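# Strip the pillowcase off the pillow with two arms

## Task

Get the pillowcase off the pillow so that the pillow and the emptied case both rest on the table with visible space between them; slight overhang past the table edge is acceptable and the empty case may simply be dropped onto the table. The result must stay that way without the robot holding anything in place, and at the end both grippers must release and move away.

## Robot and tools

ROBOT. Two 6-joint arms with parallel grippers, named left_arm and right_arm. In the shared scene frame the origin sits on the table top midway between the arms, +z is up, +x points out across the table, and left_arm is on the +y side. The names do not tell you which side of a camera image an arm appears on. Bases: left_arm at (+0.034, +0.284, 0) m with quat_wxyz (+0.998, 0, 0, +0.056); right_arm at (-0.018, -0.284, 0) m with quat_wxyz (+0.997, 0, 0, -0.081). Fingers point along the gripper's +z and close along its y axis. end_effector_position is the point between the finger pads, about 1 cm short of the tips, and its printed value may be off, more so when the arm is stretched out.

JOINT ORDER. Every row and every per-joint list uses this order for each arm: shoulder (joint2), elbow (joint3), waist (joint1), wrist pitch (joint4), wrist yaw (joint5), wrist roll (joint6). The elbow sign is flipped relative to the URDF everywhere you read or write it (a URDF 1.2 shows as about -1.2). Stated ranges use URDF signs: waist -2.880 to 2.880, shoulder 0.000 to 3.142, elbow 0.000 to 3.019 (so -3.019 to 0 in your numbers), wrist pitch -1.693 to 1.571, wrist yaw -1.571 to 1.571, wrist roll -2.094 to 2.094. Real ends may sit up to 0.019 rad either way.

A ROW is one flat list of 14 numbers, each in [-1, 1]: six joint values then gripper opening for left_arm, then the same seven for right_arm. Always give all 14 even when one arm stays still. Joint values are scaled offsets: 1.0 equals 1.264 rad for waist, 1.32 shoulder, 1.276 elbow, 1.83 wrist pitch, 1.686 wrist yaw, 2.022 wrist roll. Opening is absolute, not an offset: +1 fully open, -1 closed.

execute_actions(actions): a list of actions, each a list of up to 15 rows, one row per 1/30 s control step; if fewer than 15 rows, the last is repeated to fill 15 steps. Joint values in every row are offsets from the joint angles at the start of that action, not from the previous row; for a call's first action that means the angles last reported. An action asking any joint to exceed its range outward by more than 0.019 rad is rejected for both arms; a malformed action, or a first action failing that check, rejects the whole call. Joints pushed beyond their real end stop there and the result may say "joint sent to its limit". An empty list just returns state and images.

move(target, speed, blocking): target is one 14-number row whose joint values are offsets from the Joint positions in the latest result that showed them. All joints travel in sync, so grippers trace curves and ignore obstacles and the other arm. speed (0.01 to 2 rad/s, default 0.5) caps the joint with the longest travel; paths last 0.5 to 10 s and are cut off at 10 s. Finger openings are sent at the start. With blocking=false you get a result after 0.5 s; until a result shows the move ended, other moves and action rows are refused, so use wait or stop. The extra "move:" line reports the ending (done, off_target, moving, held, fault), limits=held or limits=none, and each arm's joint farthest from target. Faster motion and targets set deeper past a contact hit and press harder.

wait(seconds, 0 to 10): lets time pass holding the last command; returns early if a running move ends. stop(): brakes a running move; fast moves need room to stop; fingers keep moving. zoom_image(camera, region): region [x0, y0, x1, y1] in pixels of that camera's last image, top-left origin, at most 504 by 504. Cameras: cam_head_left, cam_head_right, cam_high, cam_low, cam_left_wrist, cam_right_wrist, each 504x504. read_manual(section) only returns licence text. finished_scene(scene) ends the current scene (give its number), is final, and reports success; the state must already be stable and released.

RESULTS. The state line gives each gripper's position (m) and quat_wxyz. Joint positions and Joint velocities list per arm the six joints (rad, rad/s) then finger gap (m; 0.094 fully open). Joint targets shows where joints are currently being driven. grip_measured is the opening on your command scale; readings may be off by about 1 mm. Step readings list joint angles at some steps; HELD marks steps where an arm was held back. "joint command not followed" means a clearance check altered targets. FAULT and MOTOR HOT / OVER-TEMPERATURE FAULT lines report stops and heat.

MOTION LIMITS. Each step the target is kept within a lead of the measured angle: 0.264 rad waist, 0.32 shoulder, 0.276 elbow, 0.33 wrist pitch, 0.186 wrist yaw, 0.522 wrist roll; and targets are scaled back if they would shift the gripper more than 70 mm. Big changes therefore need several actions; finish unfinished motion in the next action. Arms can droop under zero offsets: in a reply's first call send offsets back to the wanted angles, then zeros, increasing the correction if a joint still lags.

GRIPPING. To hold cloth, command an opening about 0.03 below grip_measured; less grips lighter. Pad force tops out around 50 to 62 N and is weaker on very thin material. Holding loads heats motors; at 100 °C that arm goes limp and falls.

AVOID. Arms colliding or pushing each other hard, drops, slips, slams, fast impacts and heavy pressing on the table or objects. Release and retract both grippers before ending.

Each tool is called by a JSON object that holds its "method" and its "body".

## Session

{"method": "execute_actions", "body": {"actions": []}}

Scene clock: 0.00 s.
left_arm: end_effector_position=(+0.5632, -0.0971, +0.1347) grip_measured=+1.000 end_effector_quat_wxyz=(+0.080, +0.971, +0.213, +0.069) | right_arm: end_effector_position=(+0.4182, -0.3908, +0.2738) grip_measured=+1.000 end_effector_quat_wxyz=(+0.305, +0.684, +0.644, +0.155)
Joint names: [shoulder, elbow, waist, wrist pitch, wrist yaw, wrist roll]
Joint positions: left_arm=[ 1.958 -1.747 -0.734 -1.149  0.004  2.087  0.094] | right_arm=[ 1.102 -1.006 -0.042 -0.78   0.091  1.394  0.094]
Joint velocities: left_arm=[-0.005  0.017  0.005  0.012 -0.007 -0.051  0.   ] | right_arm=[-0.005 -0.007  0.005 -0.002  0.095 -0.022  0.   ]
Motor temperatures (°C, as the motors report them): left_arm=[24 23 21 21 23 22] | right_arm=[23 23 20 20 20 21]
Joint targets: left_arm=[1.952 -1.773 -0.734 -1.147 0.004 2.087] | right_arm=[1.108 -1.028 -0.042 -0.778 0.091 1.395]

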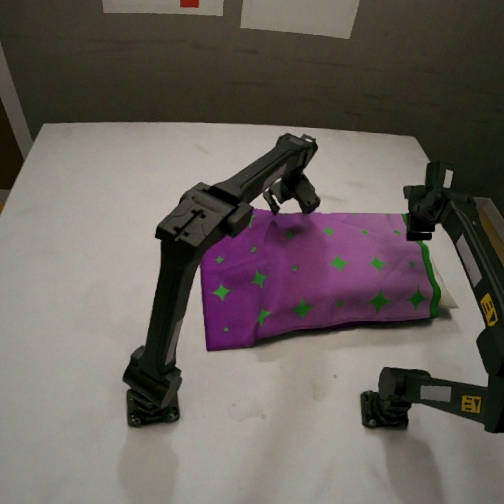

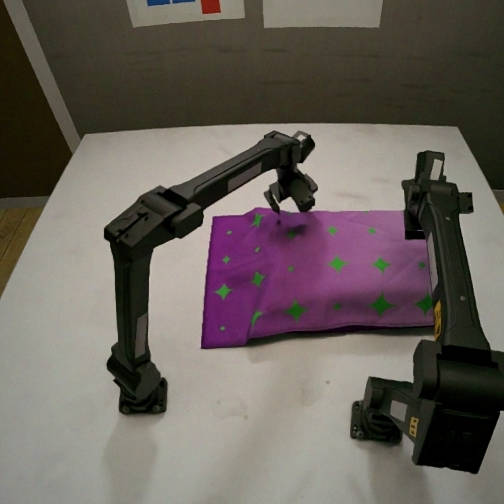

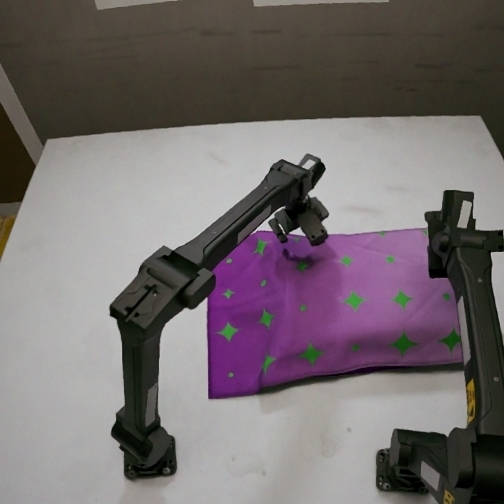

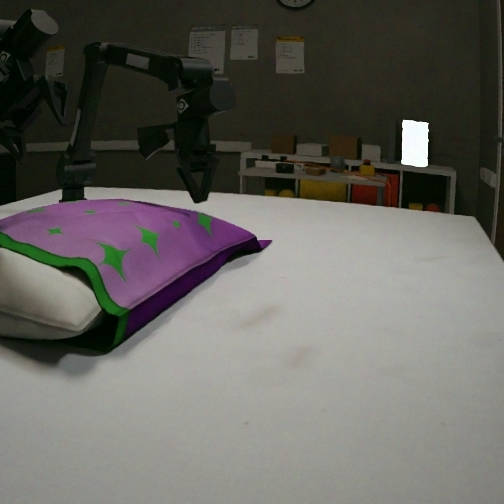

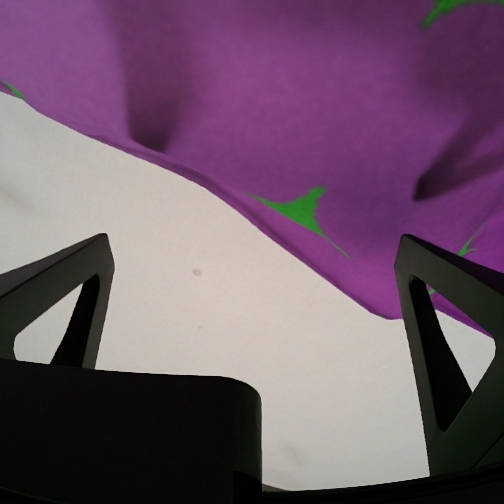

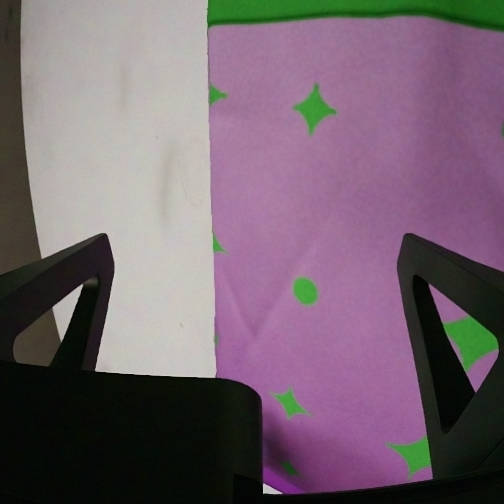

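{"method": "move", "body": {"target": [-0.612,0.585,0.196,-0.115,0,-1,1,0,0,-0.6,0,0,0,1], "speed": 1}}

{"method": "move", "body": {"target": [0.11,0.15,0,0.2,0,-0.21,1,0,0,0,0,0,0,1]}}

Scene clock: 21.47 s.
left_arm: end_effector_position=(+0.3335, +0.1630, +0.1978) grip_measured=+1.000 end_effector_quat_wxyz=(+0.027, +0.225, +0.974, -0.006) | right_arm: end_effector_position=(+0.2288, -0.6592, +0.2738) grip_measured=+1.000 end_effector_quat_wxyz=(+0.341, +0.872, +0.349, +0.032)
Joint names: [shoulder, elbow, waist, wrist pitch, wrist yaw, wrist roll]
Joint positions: left_arm=[ 1.16  -0.998 -0.493 -1.353  0.004  0.073  0.094] | right_arm=[ 1.102 -1.006 -0.792 -0.78   0.091  1.394  0.094]
Joint velocities: left_arm=[-0.005 -0.012 -0.005 -0.007  0.007  0.007  0.   ] | right_arm=[-0.034  0.002  0.005 -0.007  0.051 -0.022  0.   ]
Motor temperatures (°C, as the motors report them): left_arm=[26 27 21 21 23 22] | right_arm=[23 28 20 20 20 21]
Joint targets: left_arm=[1.150 -1.001 -0.487 -1.359 0.004 0.066] | right_arm=[1.102 -1.006 -0.800 -0.780 0.091 1.394]
move: done; limits=none; left_arm: farthest joint: the shoulder, 0.010 radians from its target (0.808 radians at the start); right_arm: farthest joint: the waist, 0.008 radians from its target (0.758 radians at the start)

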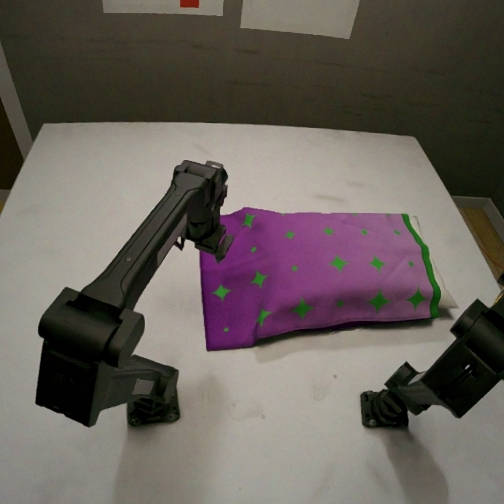

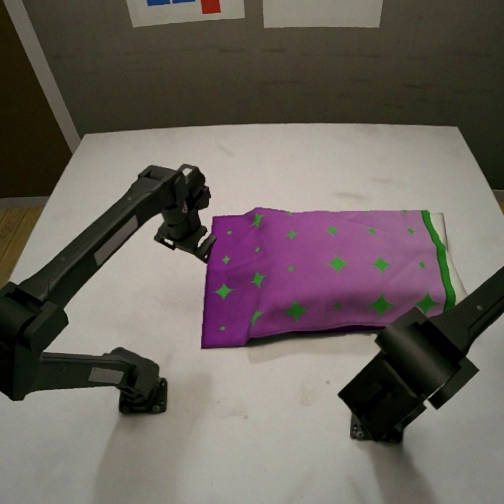

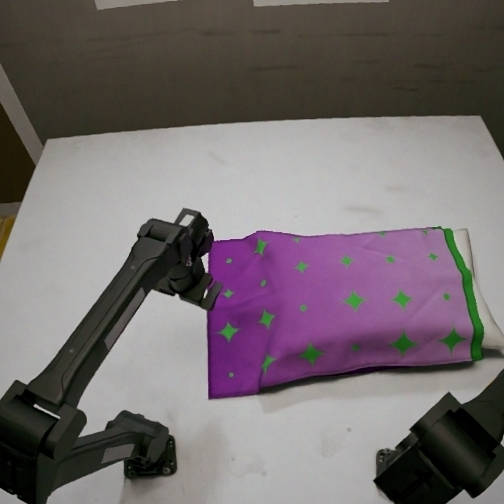

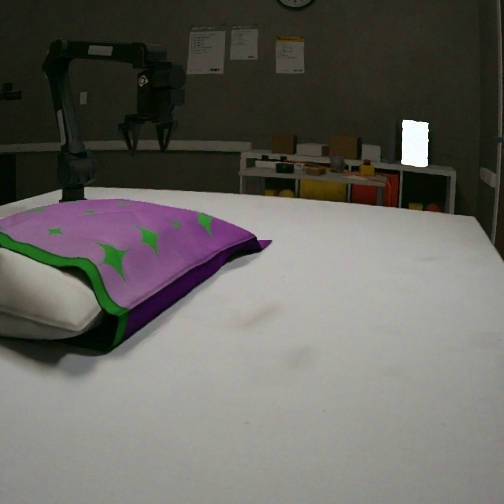

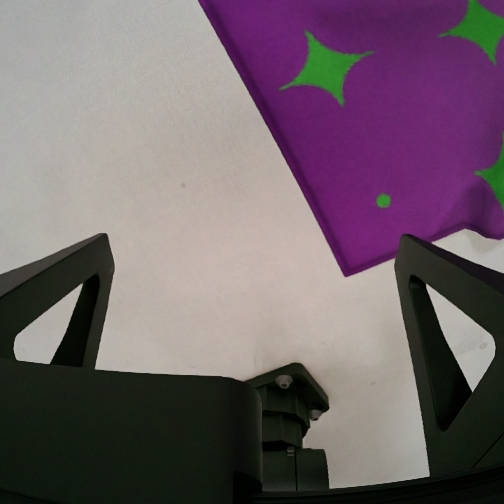

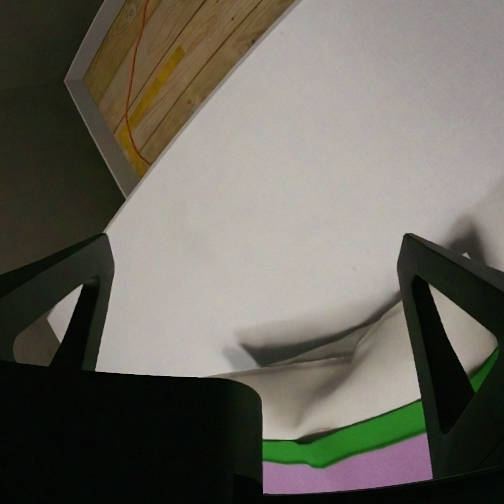

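Scene clock: 23.10 s.
left_arm: end_effector_position=(+0.3485, +0.1570, +0.0865) grip_measured=+1.000 end_effector_quat_wxyz=(+0.035, +0.018, +0.999, -0.016) | right_arm: end_effector_position=(+0.2288, -0.6592, +0.2738) grip_measured=+1.000 end_effector_quat_wxyz=(+0.341, +0.872, +0.349, +0.032)
Joint names: [shoulder, elbow, waist, wrist pitch, wrist yaw, wrist roll]
Joint positions: left_arm=[ 1.298 -0.802 -0.493 -0.998  0.004 -0.344  0.094] | right_arm=[ 1.102 -1.006 -0.792 -0.78   0.091  1.394  0.094]
Joint velocities: left_arm=[ 0.005  0.002 -0.005 -0.002 -0.037 -0.022  0.   ] | right_arm=[ 0.005 -0.007 -0.015 -0.002 -0.022  0.007  0.   ]
Motor temperatures (°C, as the motors report them): left_arm=[26 27 21 21 23 22] | right_arm=[23 28 20 20 20 21]
Joint targets: left_arm=[1.306 -0.807 -0.493 -0.987 0.004 -0.352] | right_arm=[1.102 -1.006 -0.792 -0.780 0.091 1.394]
move: done; limits=none; left_arm: farthest joint: the wrist pitch, 0.011 radians from its target (0.366 radians at the start); right_arm: farthest joint: the waist, 0.000 radians from its target (0.000 radians at the start)

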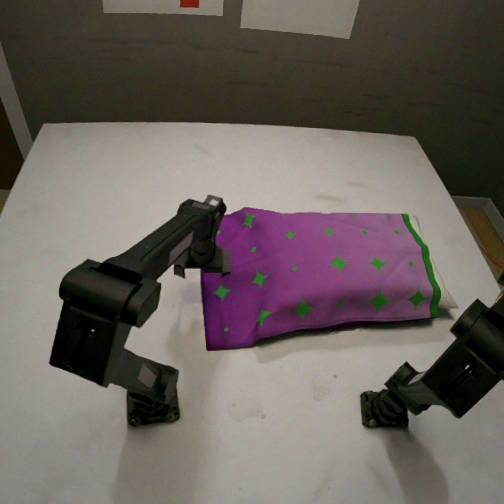

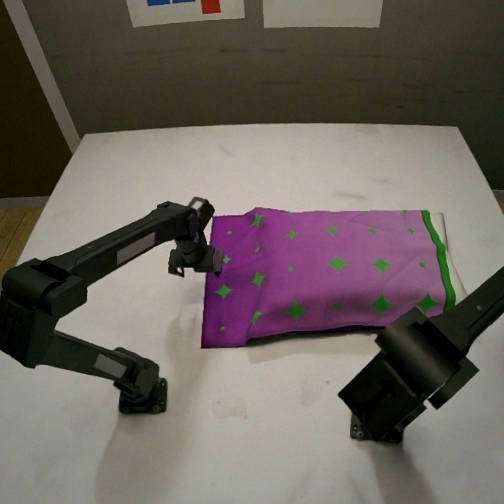

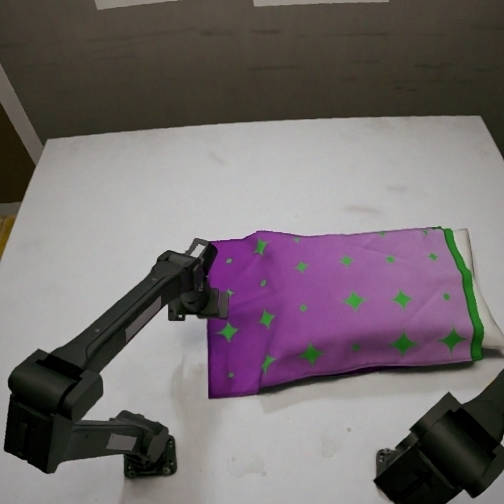

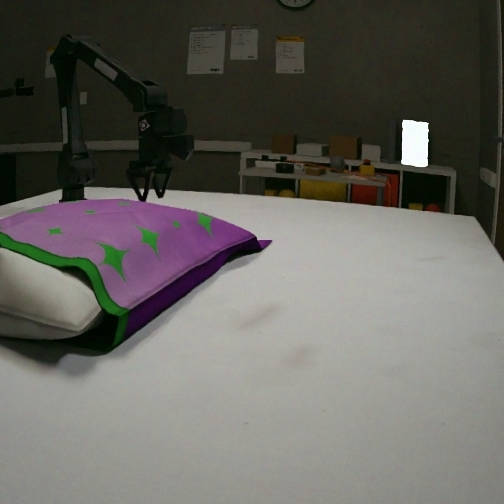

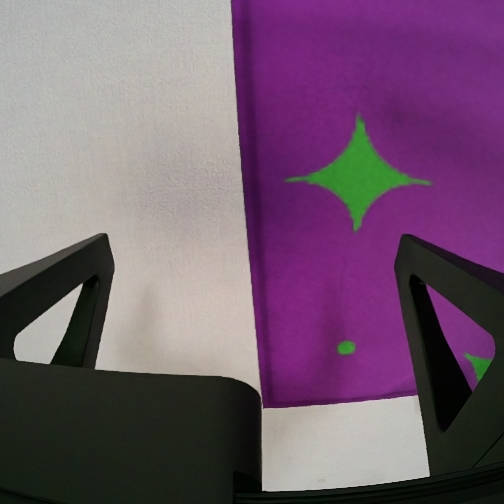

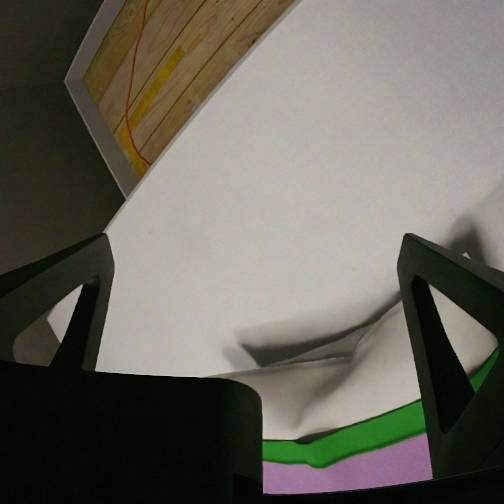

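{"method": "move", "body": {"target": [0,0,-0.13,0,0,0.07,1,0,0,0,0,0,0,1]}}

{"method": "move", "body": {"target": [0.085,0.095,0,0.095,0,0,1,0,0,0,0,0,0,1], "speed": 0.3}}

Scene clock: 36.90 s.
left_arm: end_effector_position=(+0.3229, +0.1063, +0.0865) grip_measured=+1.000 end_effector_quat_wxyz=(+0.035, +0.168, +0.985, -0.016) | right_arm: end_effector_position=(+0.2288, -0.6592, +0.2738) grip_measured=+1.000 end_effector_quat_wxyz=(+0.341, +0.872, +0.349, +0.032)
Joint names: [shoulder, elbow, waist, wrist pitch, wrist yaw, wrist roll]
Joint positions: left_arm=[ 1.298 -0.802 -0.66  -0.998  0.004 -0.21   0.094] | right_arm=[ 1.102 -1.006 -0.792 -0.78   0.091  1.394  0.094]
Joint velocities: left_arm=[-0.015  0.007  0.005  0.007 -0.007 -0.007  0.   ] | right_arm=[-0.015 -0.002 -0.015 -0.007  0.037  0.007  0.   ]
Motor temperatures (°C, as the motors report them): left_arm=[25 27 21 21 23 22] | right_arm=[23 28 20 21 20 21]
Joint targets: left_arm=[1.298 -0.802 -0.657 -0.998 0.004 -0.203] | right_arm=[1.102 -1.006 -0.792 -0.780 0.091 1.394]
move: done; limits=none; left_arm: farthest joint: the wrist roll, 0.008 radians from its target (0.142 radians at the start); right_arm: farthest joint: the waist, 0.000 radians from its target (0.000 radians at the start)

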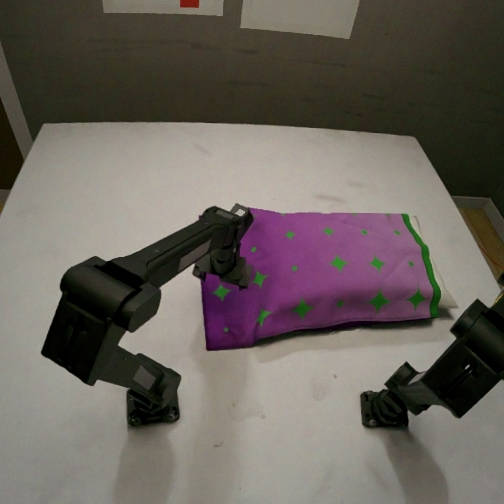

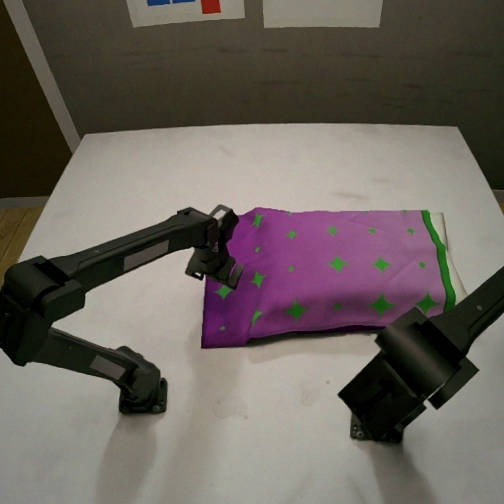

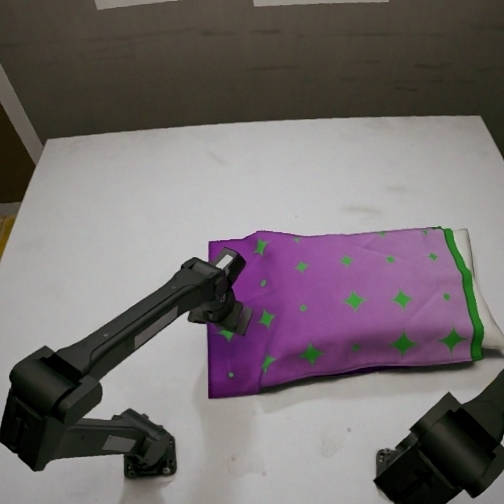

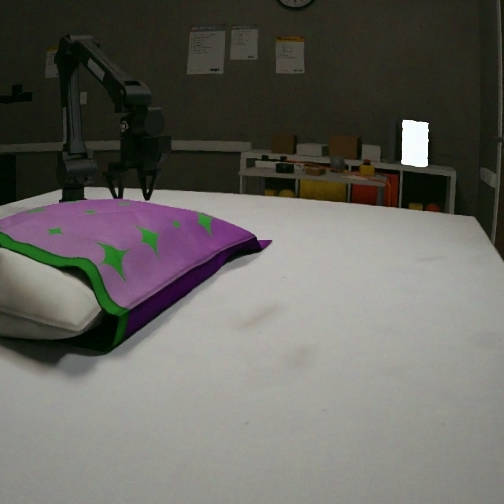

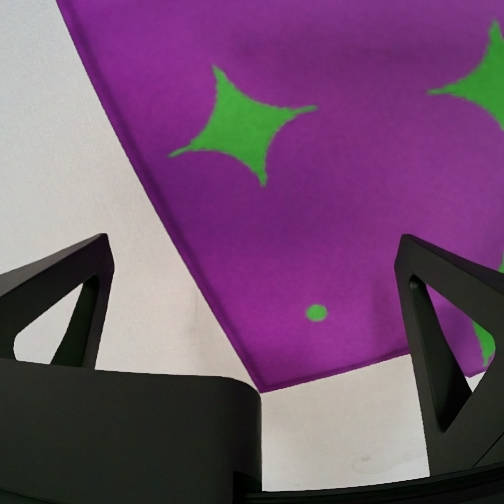

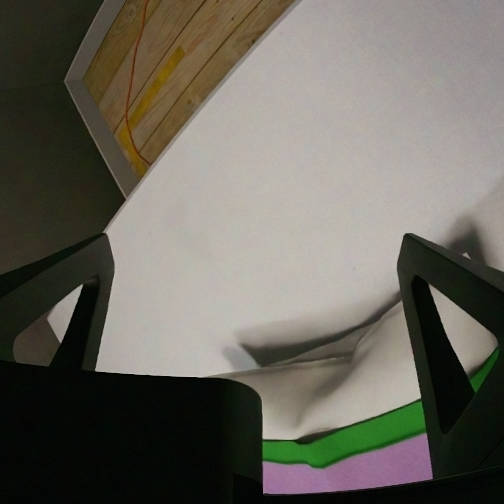

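Scene clock: 37.97 s.
left_arm: end_effector_position=(+0.3001, +0.1202, +0.0161) grip_measured=+1.000 end_effector_quat_wxyz=(+0.004, +0.168, +0.986, -0.004) | right_arm: end_effector_position=(+0.2288, -0.6592, +0.2738) grip_measured=+1.000 end_effector_quat_wxyz=(+0.341, +0.872, +0.349, +0.032)
Joint names: [shoulder, elbow, waist, wrist pitch, wrist yaw, wrist roll]
Joint positions: left_arm=[ 1.401 -0.676 -0.66  -0.835  0.004 -0.21   0.094] | right_arm=[ 1.102 -1.006 -0.792 -0.78   0.091  1.394  0.094]
Joint velocities: left_arm=[-0.005  0.002 -0.005  0.007 -0.037  0.022  0.   ] | right_arm=[-0.015 -0.002  0.005 -0.012 -0.022  0.066  0.   ]
Motor temperatures (°C, as the motors report them): left_arm=[25 27 21 21 23 22] | right_arm=[23 28 20 21 20 21]
Joint targets: left_arm=[1.410 -0.680 -0.660 -0.824 0.004 -0.210] | right_arm=[1.102 -1.006 -0.792 -0.780 0.091 1.394]
move: done; limits=none; left_arm: farthest joint: the wrist pitch, 0.011 radians from its target (0.174 radians at the start); right_arm: farthest joint: the waist, 0.000 radians from its target (0.000 radians at the start)

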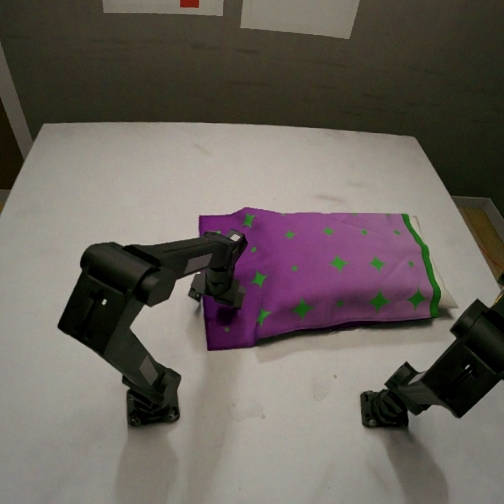

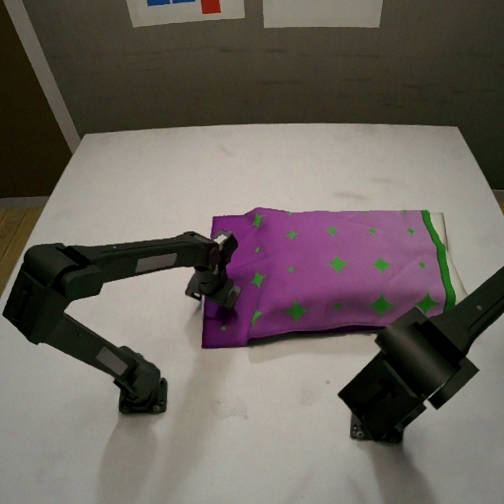

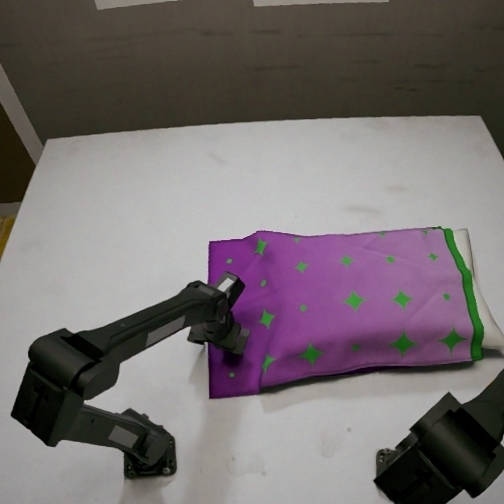

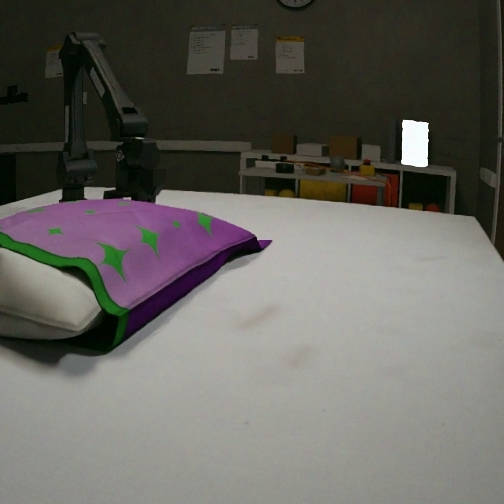

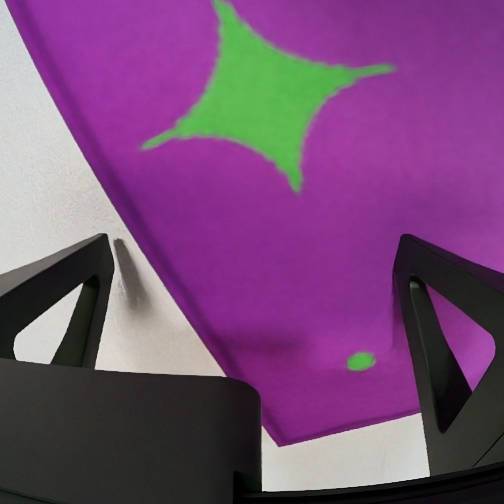

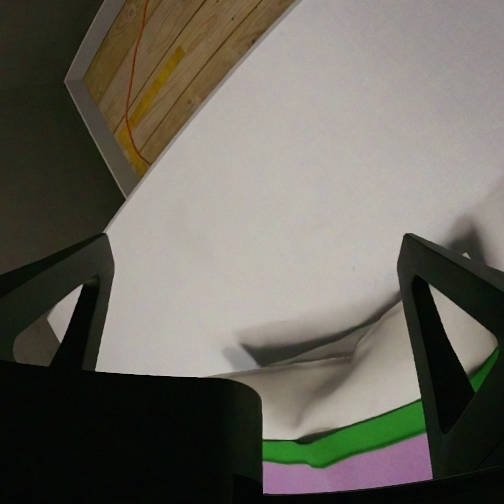

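Roll sign wrong, but outer finger sits just off the edge; press slightly and close.

{"method": "move", "body": {"target": [0.015,0,0,0,0,0,1,0,0,0,0,0,0,1], "speed": 0.2}}

{"method": "move", "body": {"target": [0.01,0,0,0,0,0,-1,0,0,0,0,0,0,1]}}

Scene clock: 42.53 s.
left_arm: end_effector_position=(+0.2997, +0.1204, +0.0148) grip_measured=+1.000 end_effector_quat_wxyz=(+0.002, +0.168, +0.986, -0.003) | right_arm: end_effector_position=(+0.2288, -0.6592, +0.2738) grip_measured=+1.000 end_effector_quat_wxyz=(+0.341, +0.872, +0.349, +0.032)
Joint names: [shoulder, elbow, waist, wrist pitch, wrist yaw, wrist roll]
Joint positions: left_arm=[ 1.405 -0.676 -0.66  -0.835  0.004 -0.21   0.094] | right_arm=[ 1.102 -1.006 -0.792 -0.78   0.091  1.394  0.094]
Joint velocities: left_arm=[ 0.005 -0.007 -0.015 -0.002 -0.007 -0.051  0.   ] | right_arm=[ 0.005 -0.007 -0.015 -0.007  0.022  0.051  0.   ]
Motor temperatures (°C, as the motors report them): left_arm=[25 26 21 21 23 22] | right_arm=[23 28 20 21 20 21]
Joint targets: left_arm=[1.421 -0.676 -0.660 -0.835 0.004 -0.210] | right_arm=[1.102 -1.006 -0.792 -0.780 0.091 1.394]
move: done; limits=none; left_arm: farthest joint: the shoulder, 0.015 radians from its target (0.020 radians at the start); right_arm: farthest joint: the waist, 0.000 radians from its target (0.000 radians at the start)

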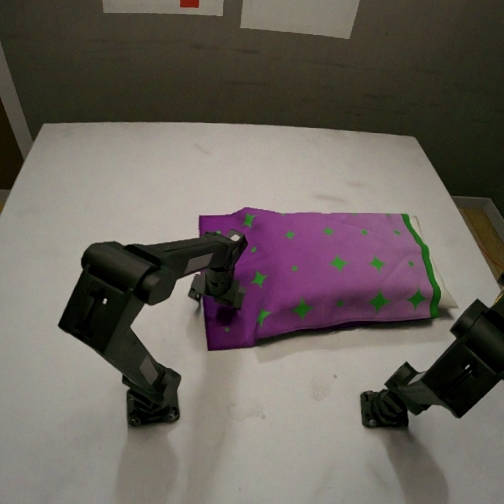

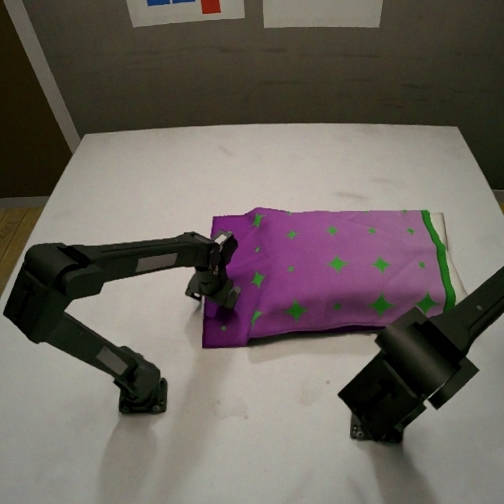

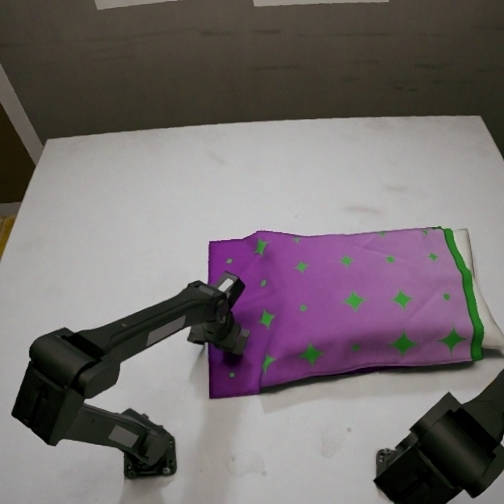

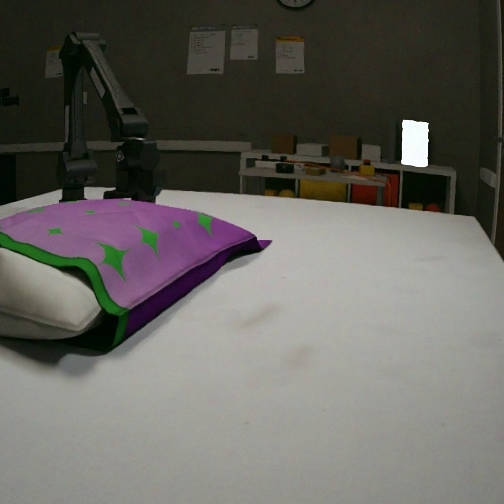

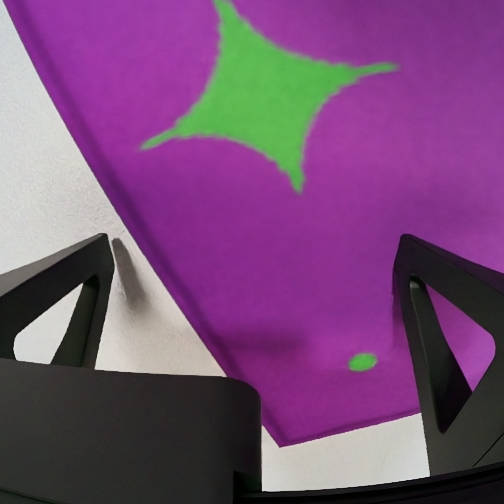

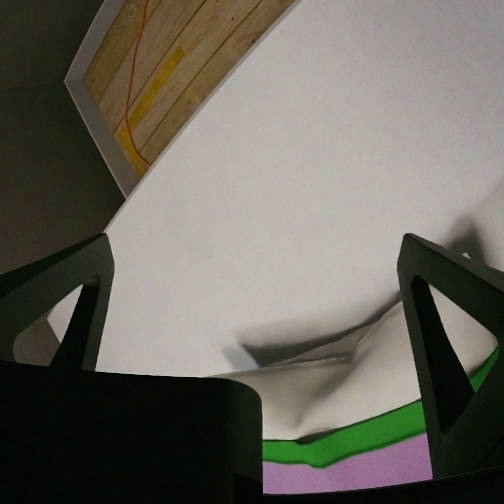

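Scene clock: 43.23 s.
left_arm: end_effector_position=(+0.2997, +0.1204, +0.0148) grip_measured=-0.997 end_effector_quat_wxyz=(+0.002, +0.168, +0.986, -0.003) | right_arm: end_effector_position=(+0.2288, -0.6592, +0.2738) grip_measured=+1.000 end_effector_quat_wxyz=(+0.341, +0.872, +0.349, +0.032)
Joint names: [shoulder, elbow, waist, wrist pitch, wrist yaw, wrist roll]
Joint positions: left_arm=[ 1.405 -0.676 -0.66  -0.835  0.004 -0.21   0.   ] | right_arm=[ 1.102 -1.006 -0.792 -0.78   0.091  1.394  0.094]
Joint velocities: left_arm=[-0.015  0.012 -0.015  0.012 -0.007 -0.037 -0.   ] | right_arm=[-0.015 -0.007  0.005 -0.002  0.007  0.037  0.   ]
Motor temperatures (°C, as the motors report them): left_arm=[25 26 21 21 23 22] | right_arm=[23 28 20 21 20 21]
Joint targets: left_arm=[1.419 -0.676 -0.660 -0.835 0.004 -0.210] | right_arm=[1.102 -1.006 -0.792 -0.780 0.091 1.394]
move: done; limits=none; left_arm: farthest joint: the shoulder, 0.013 radians from its target (0.013 radians at the start); right_arm: farthest joint: the waist, 0.000 radians from its target (0.000 radians at the start)

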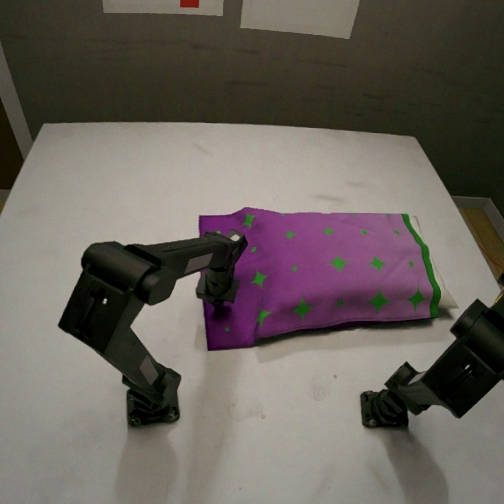

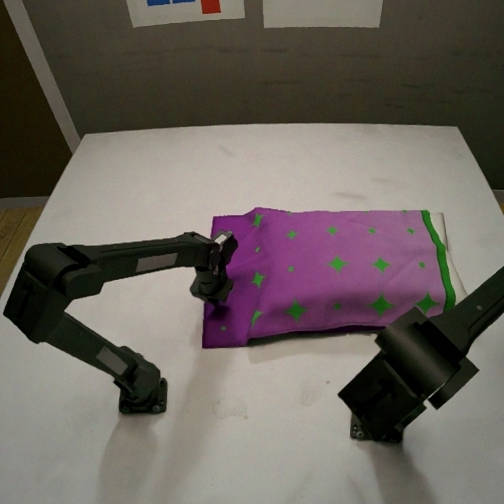

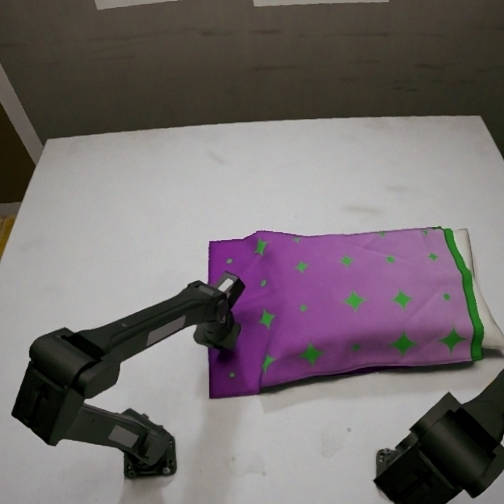

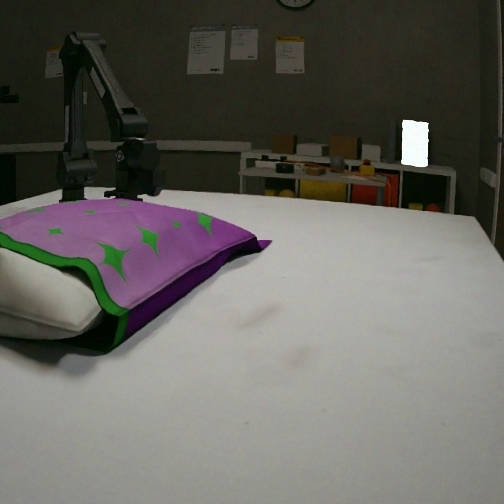

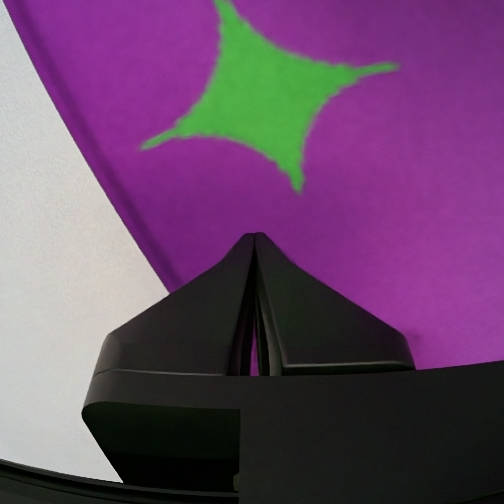

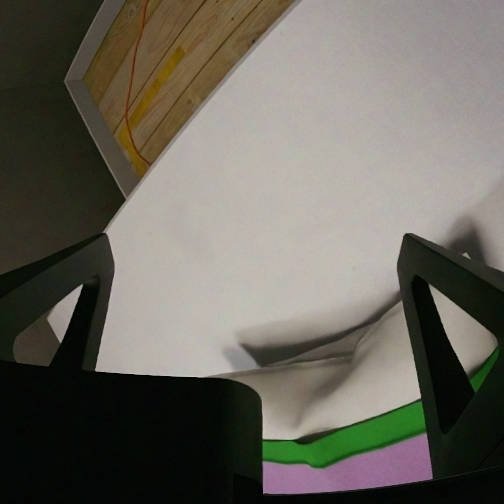

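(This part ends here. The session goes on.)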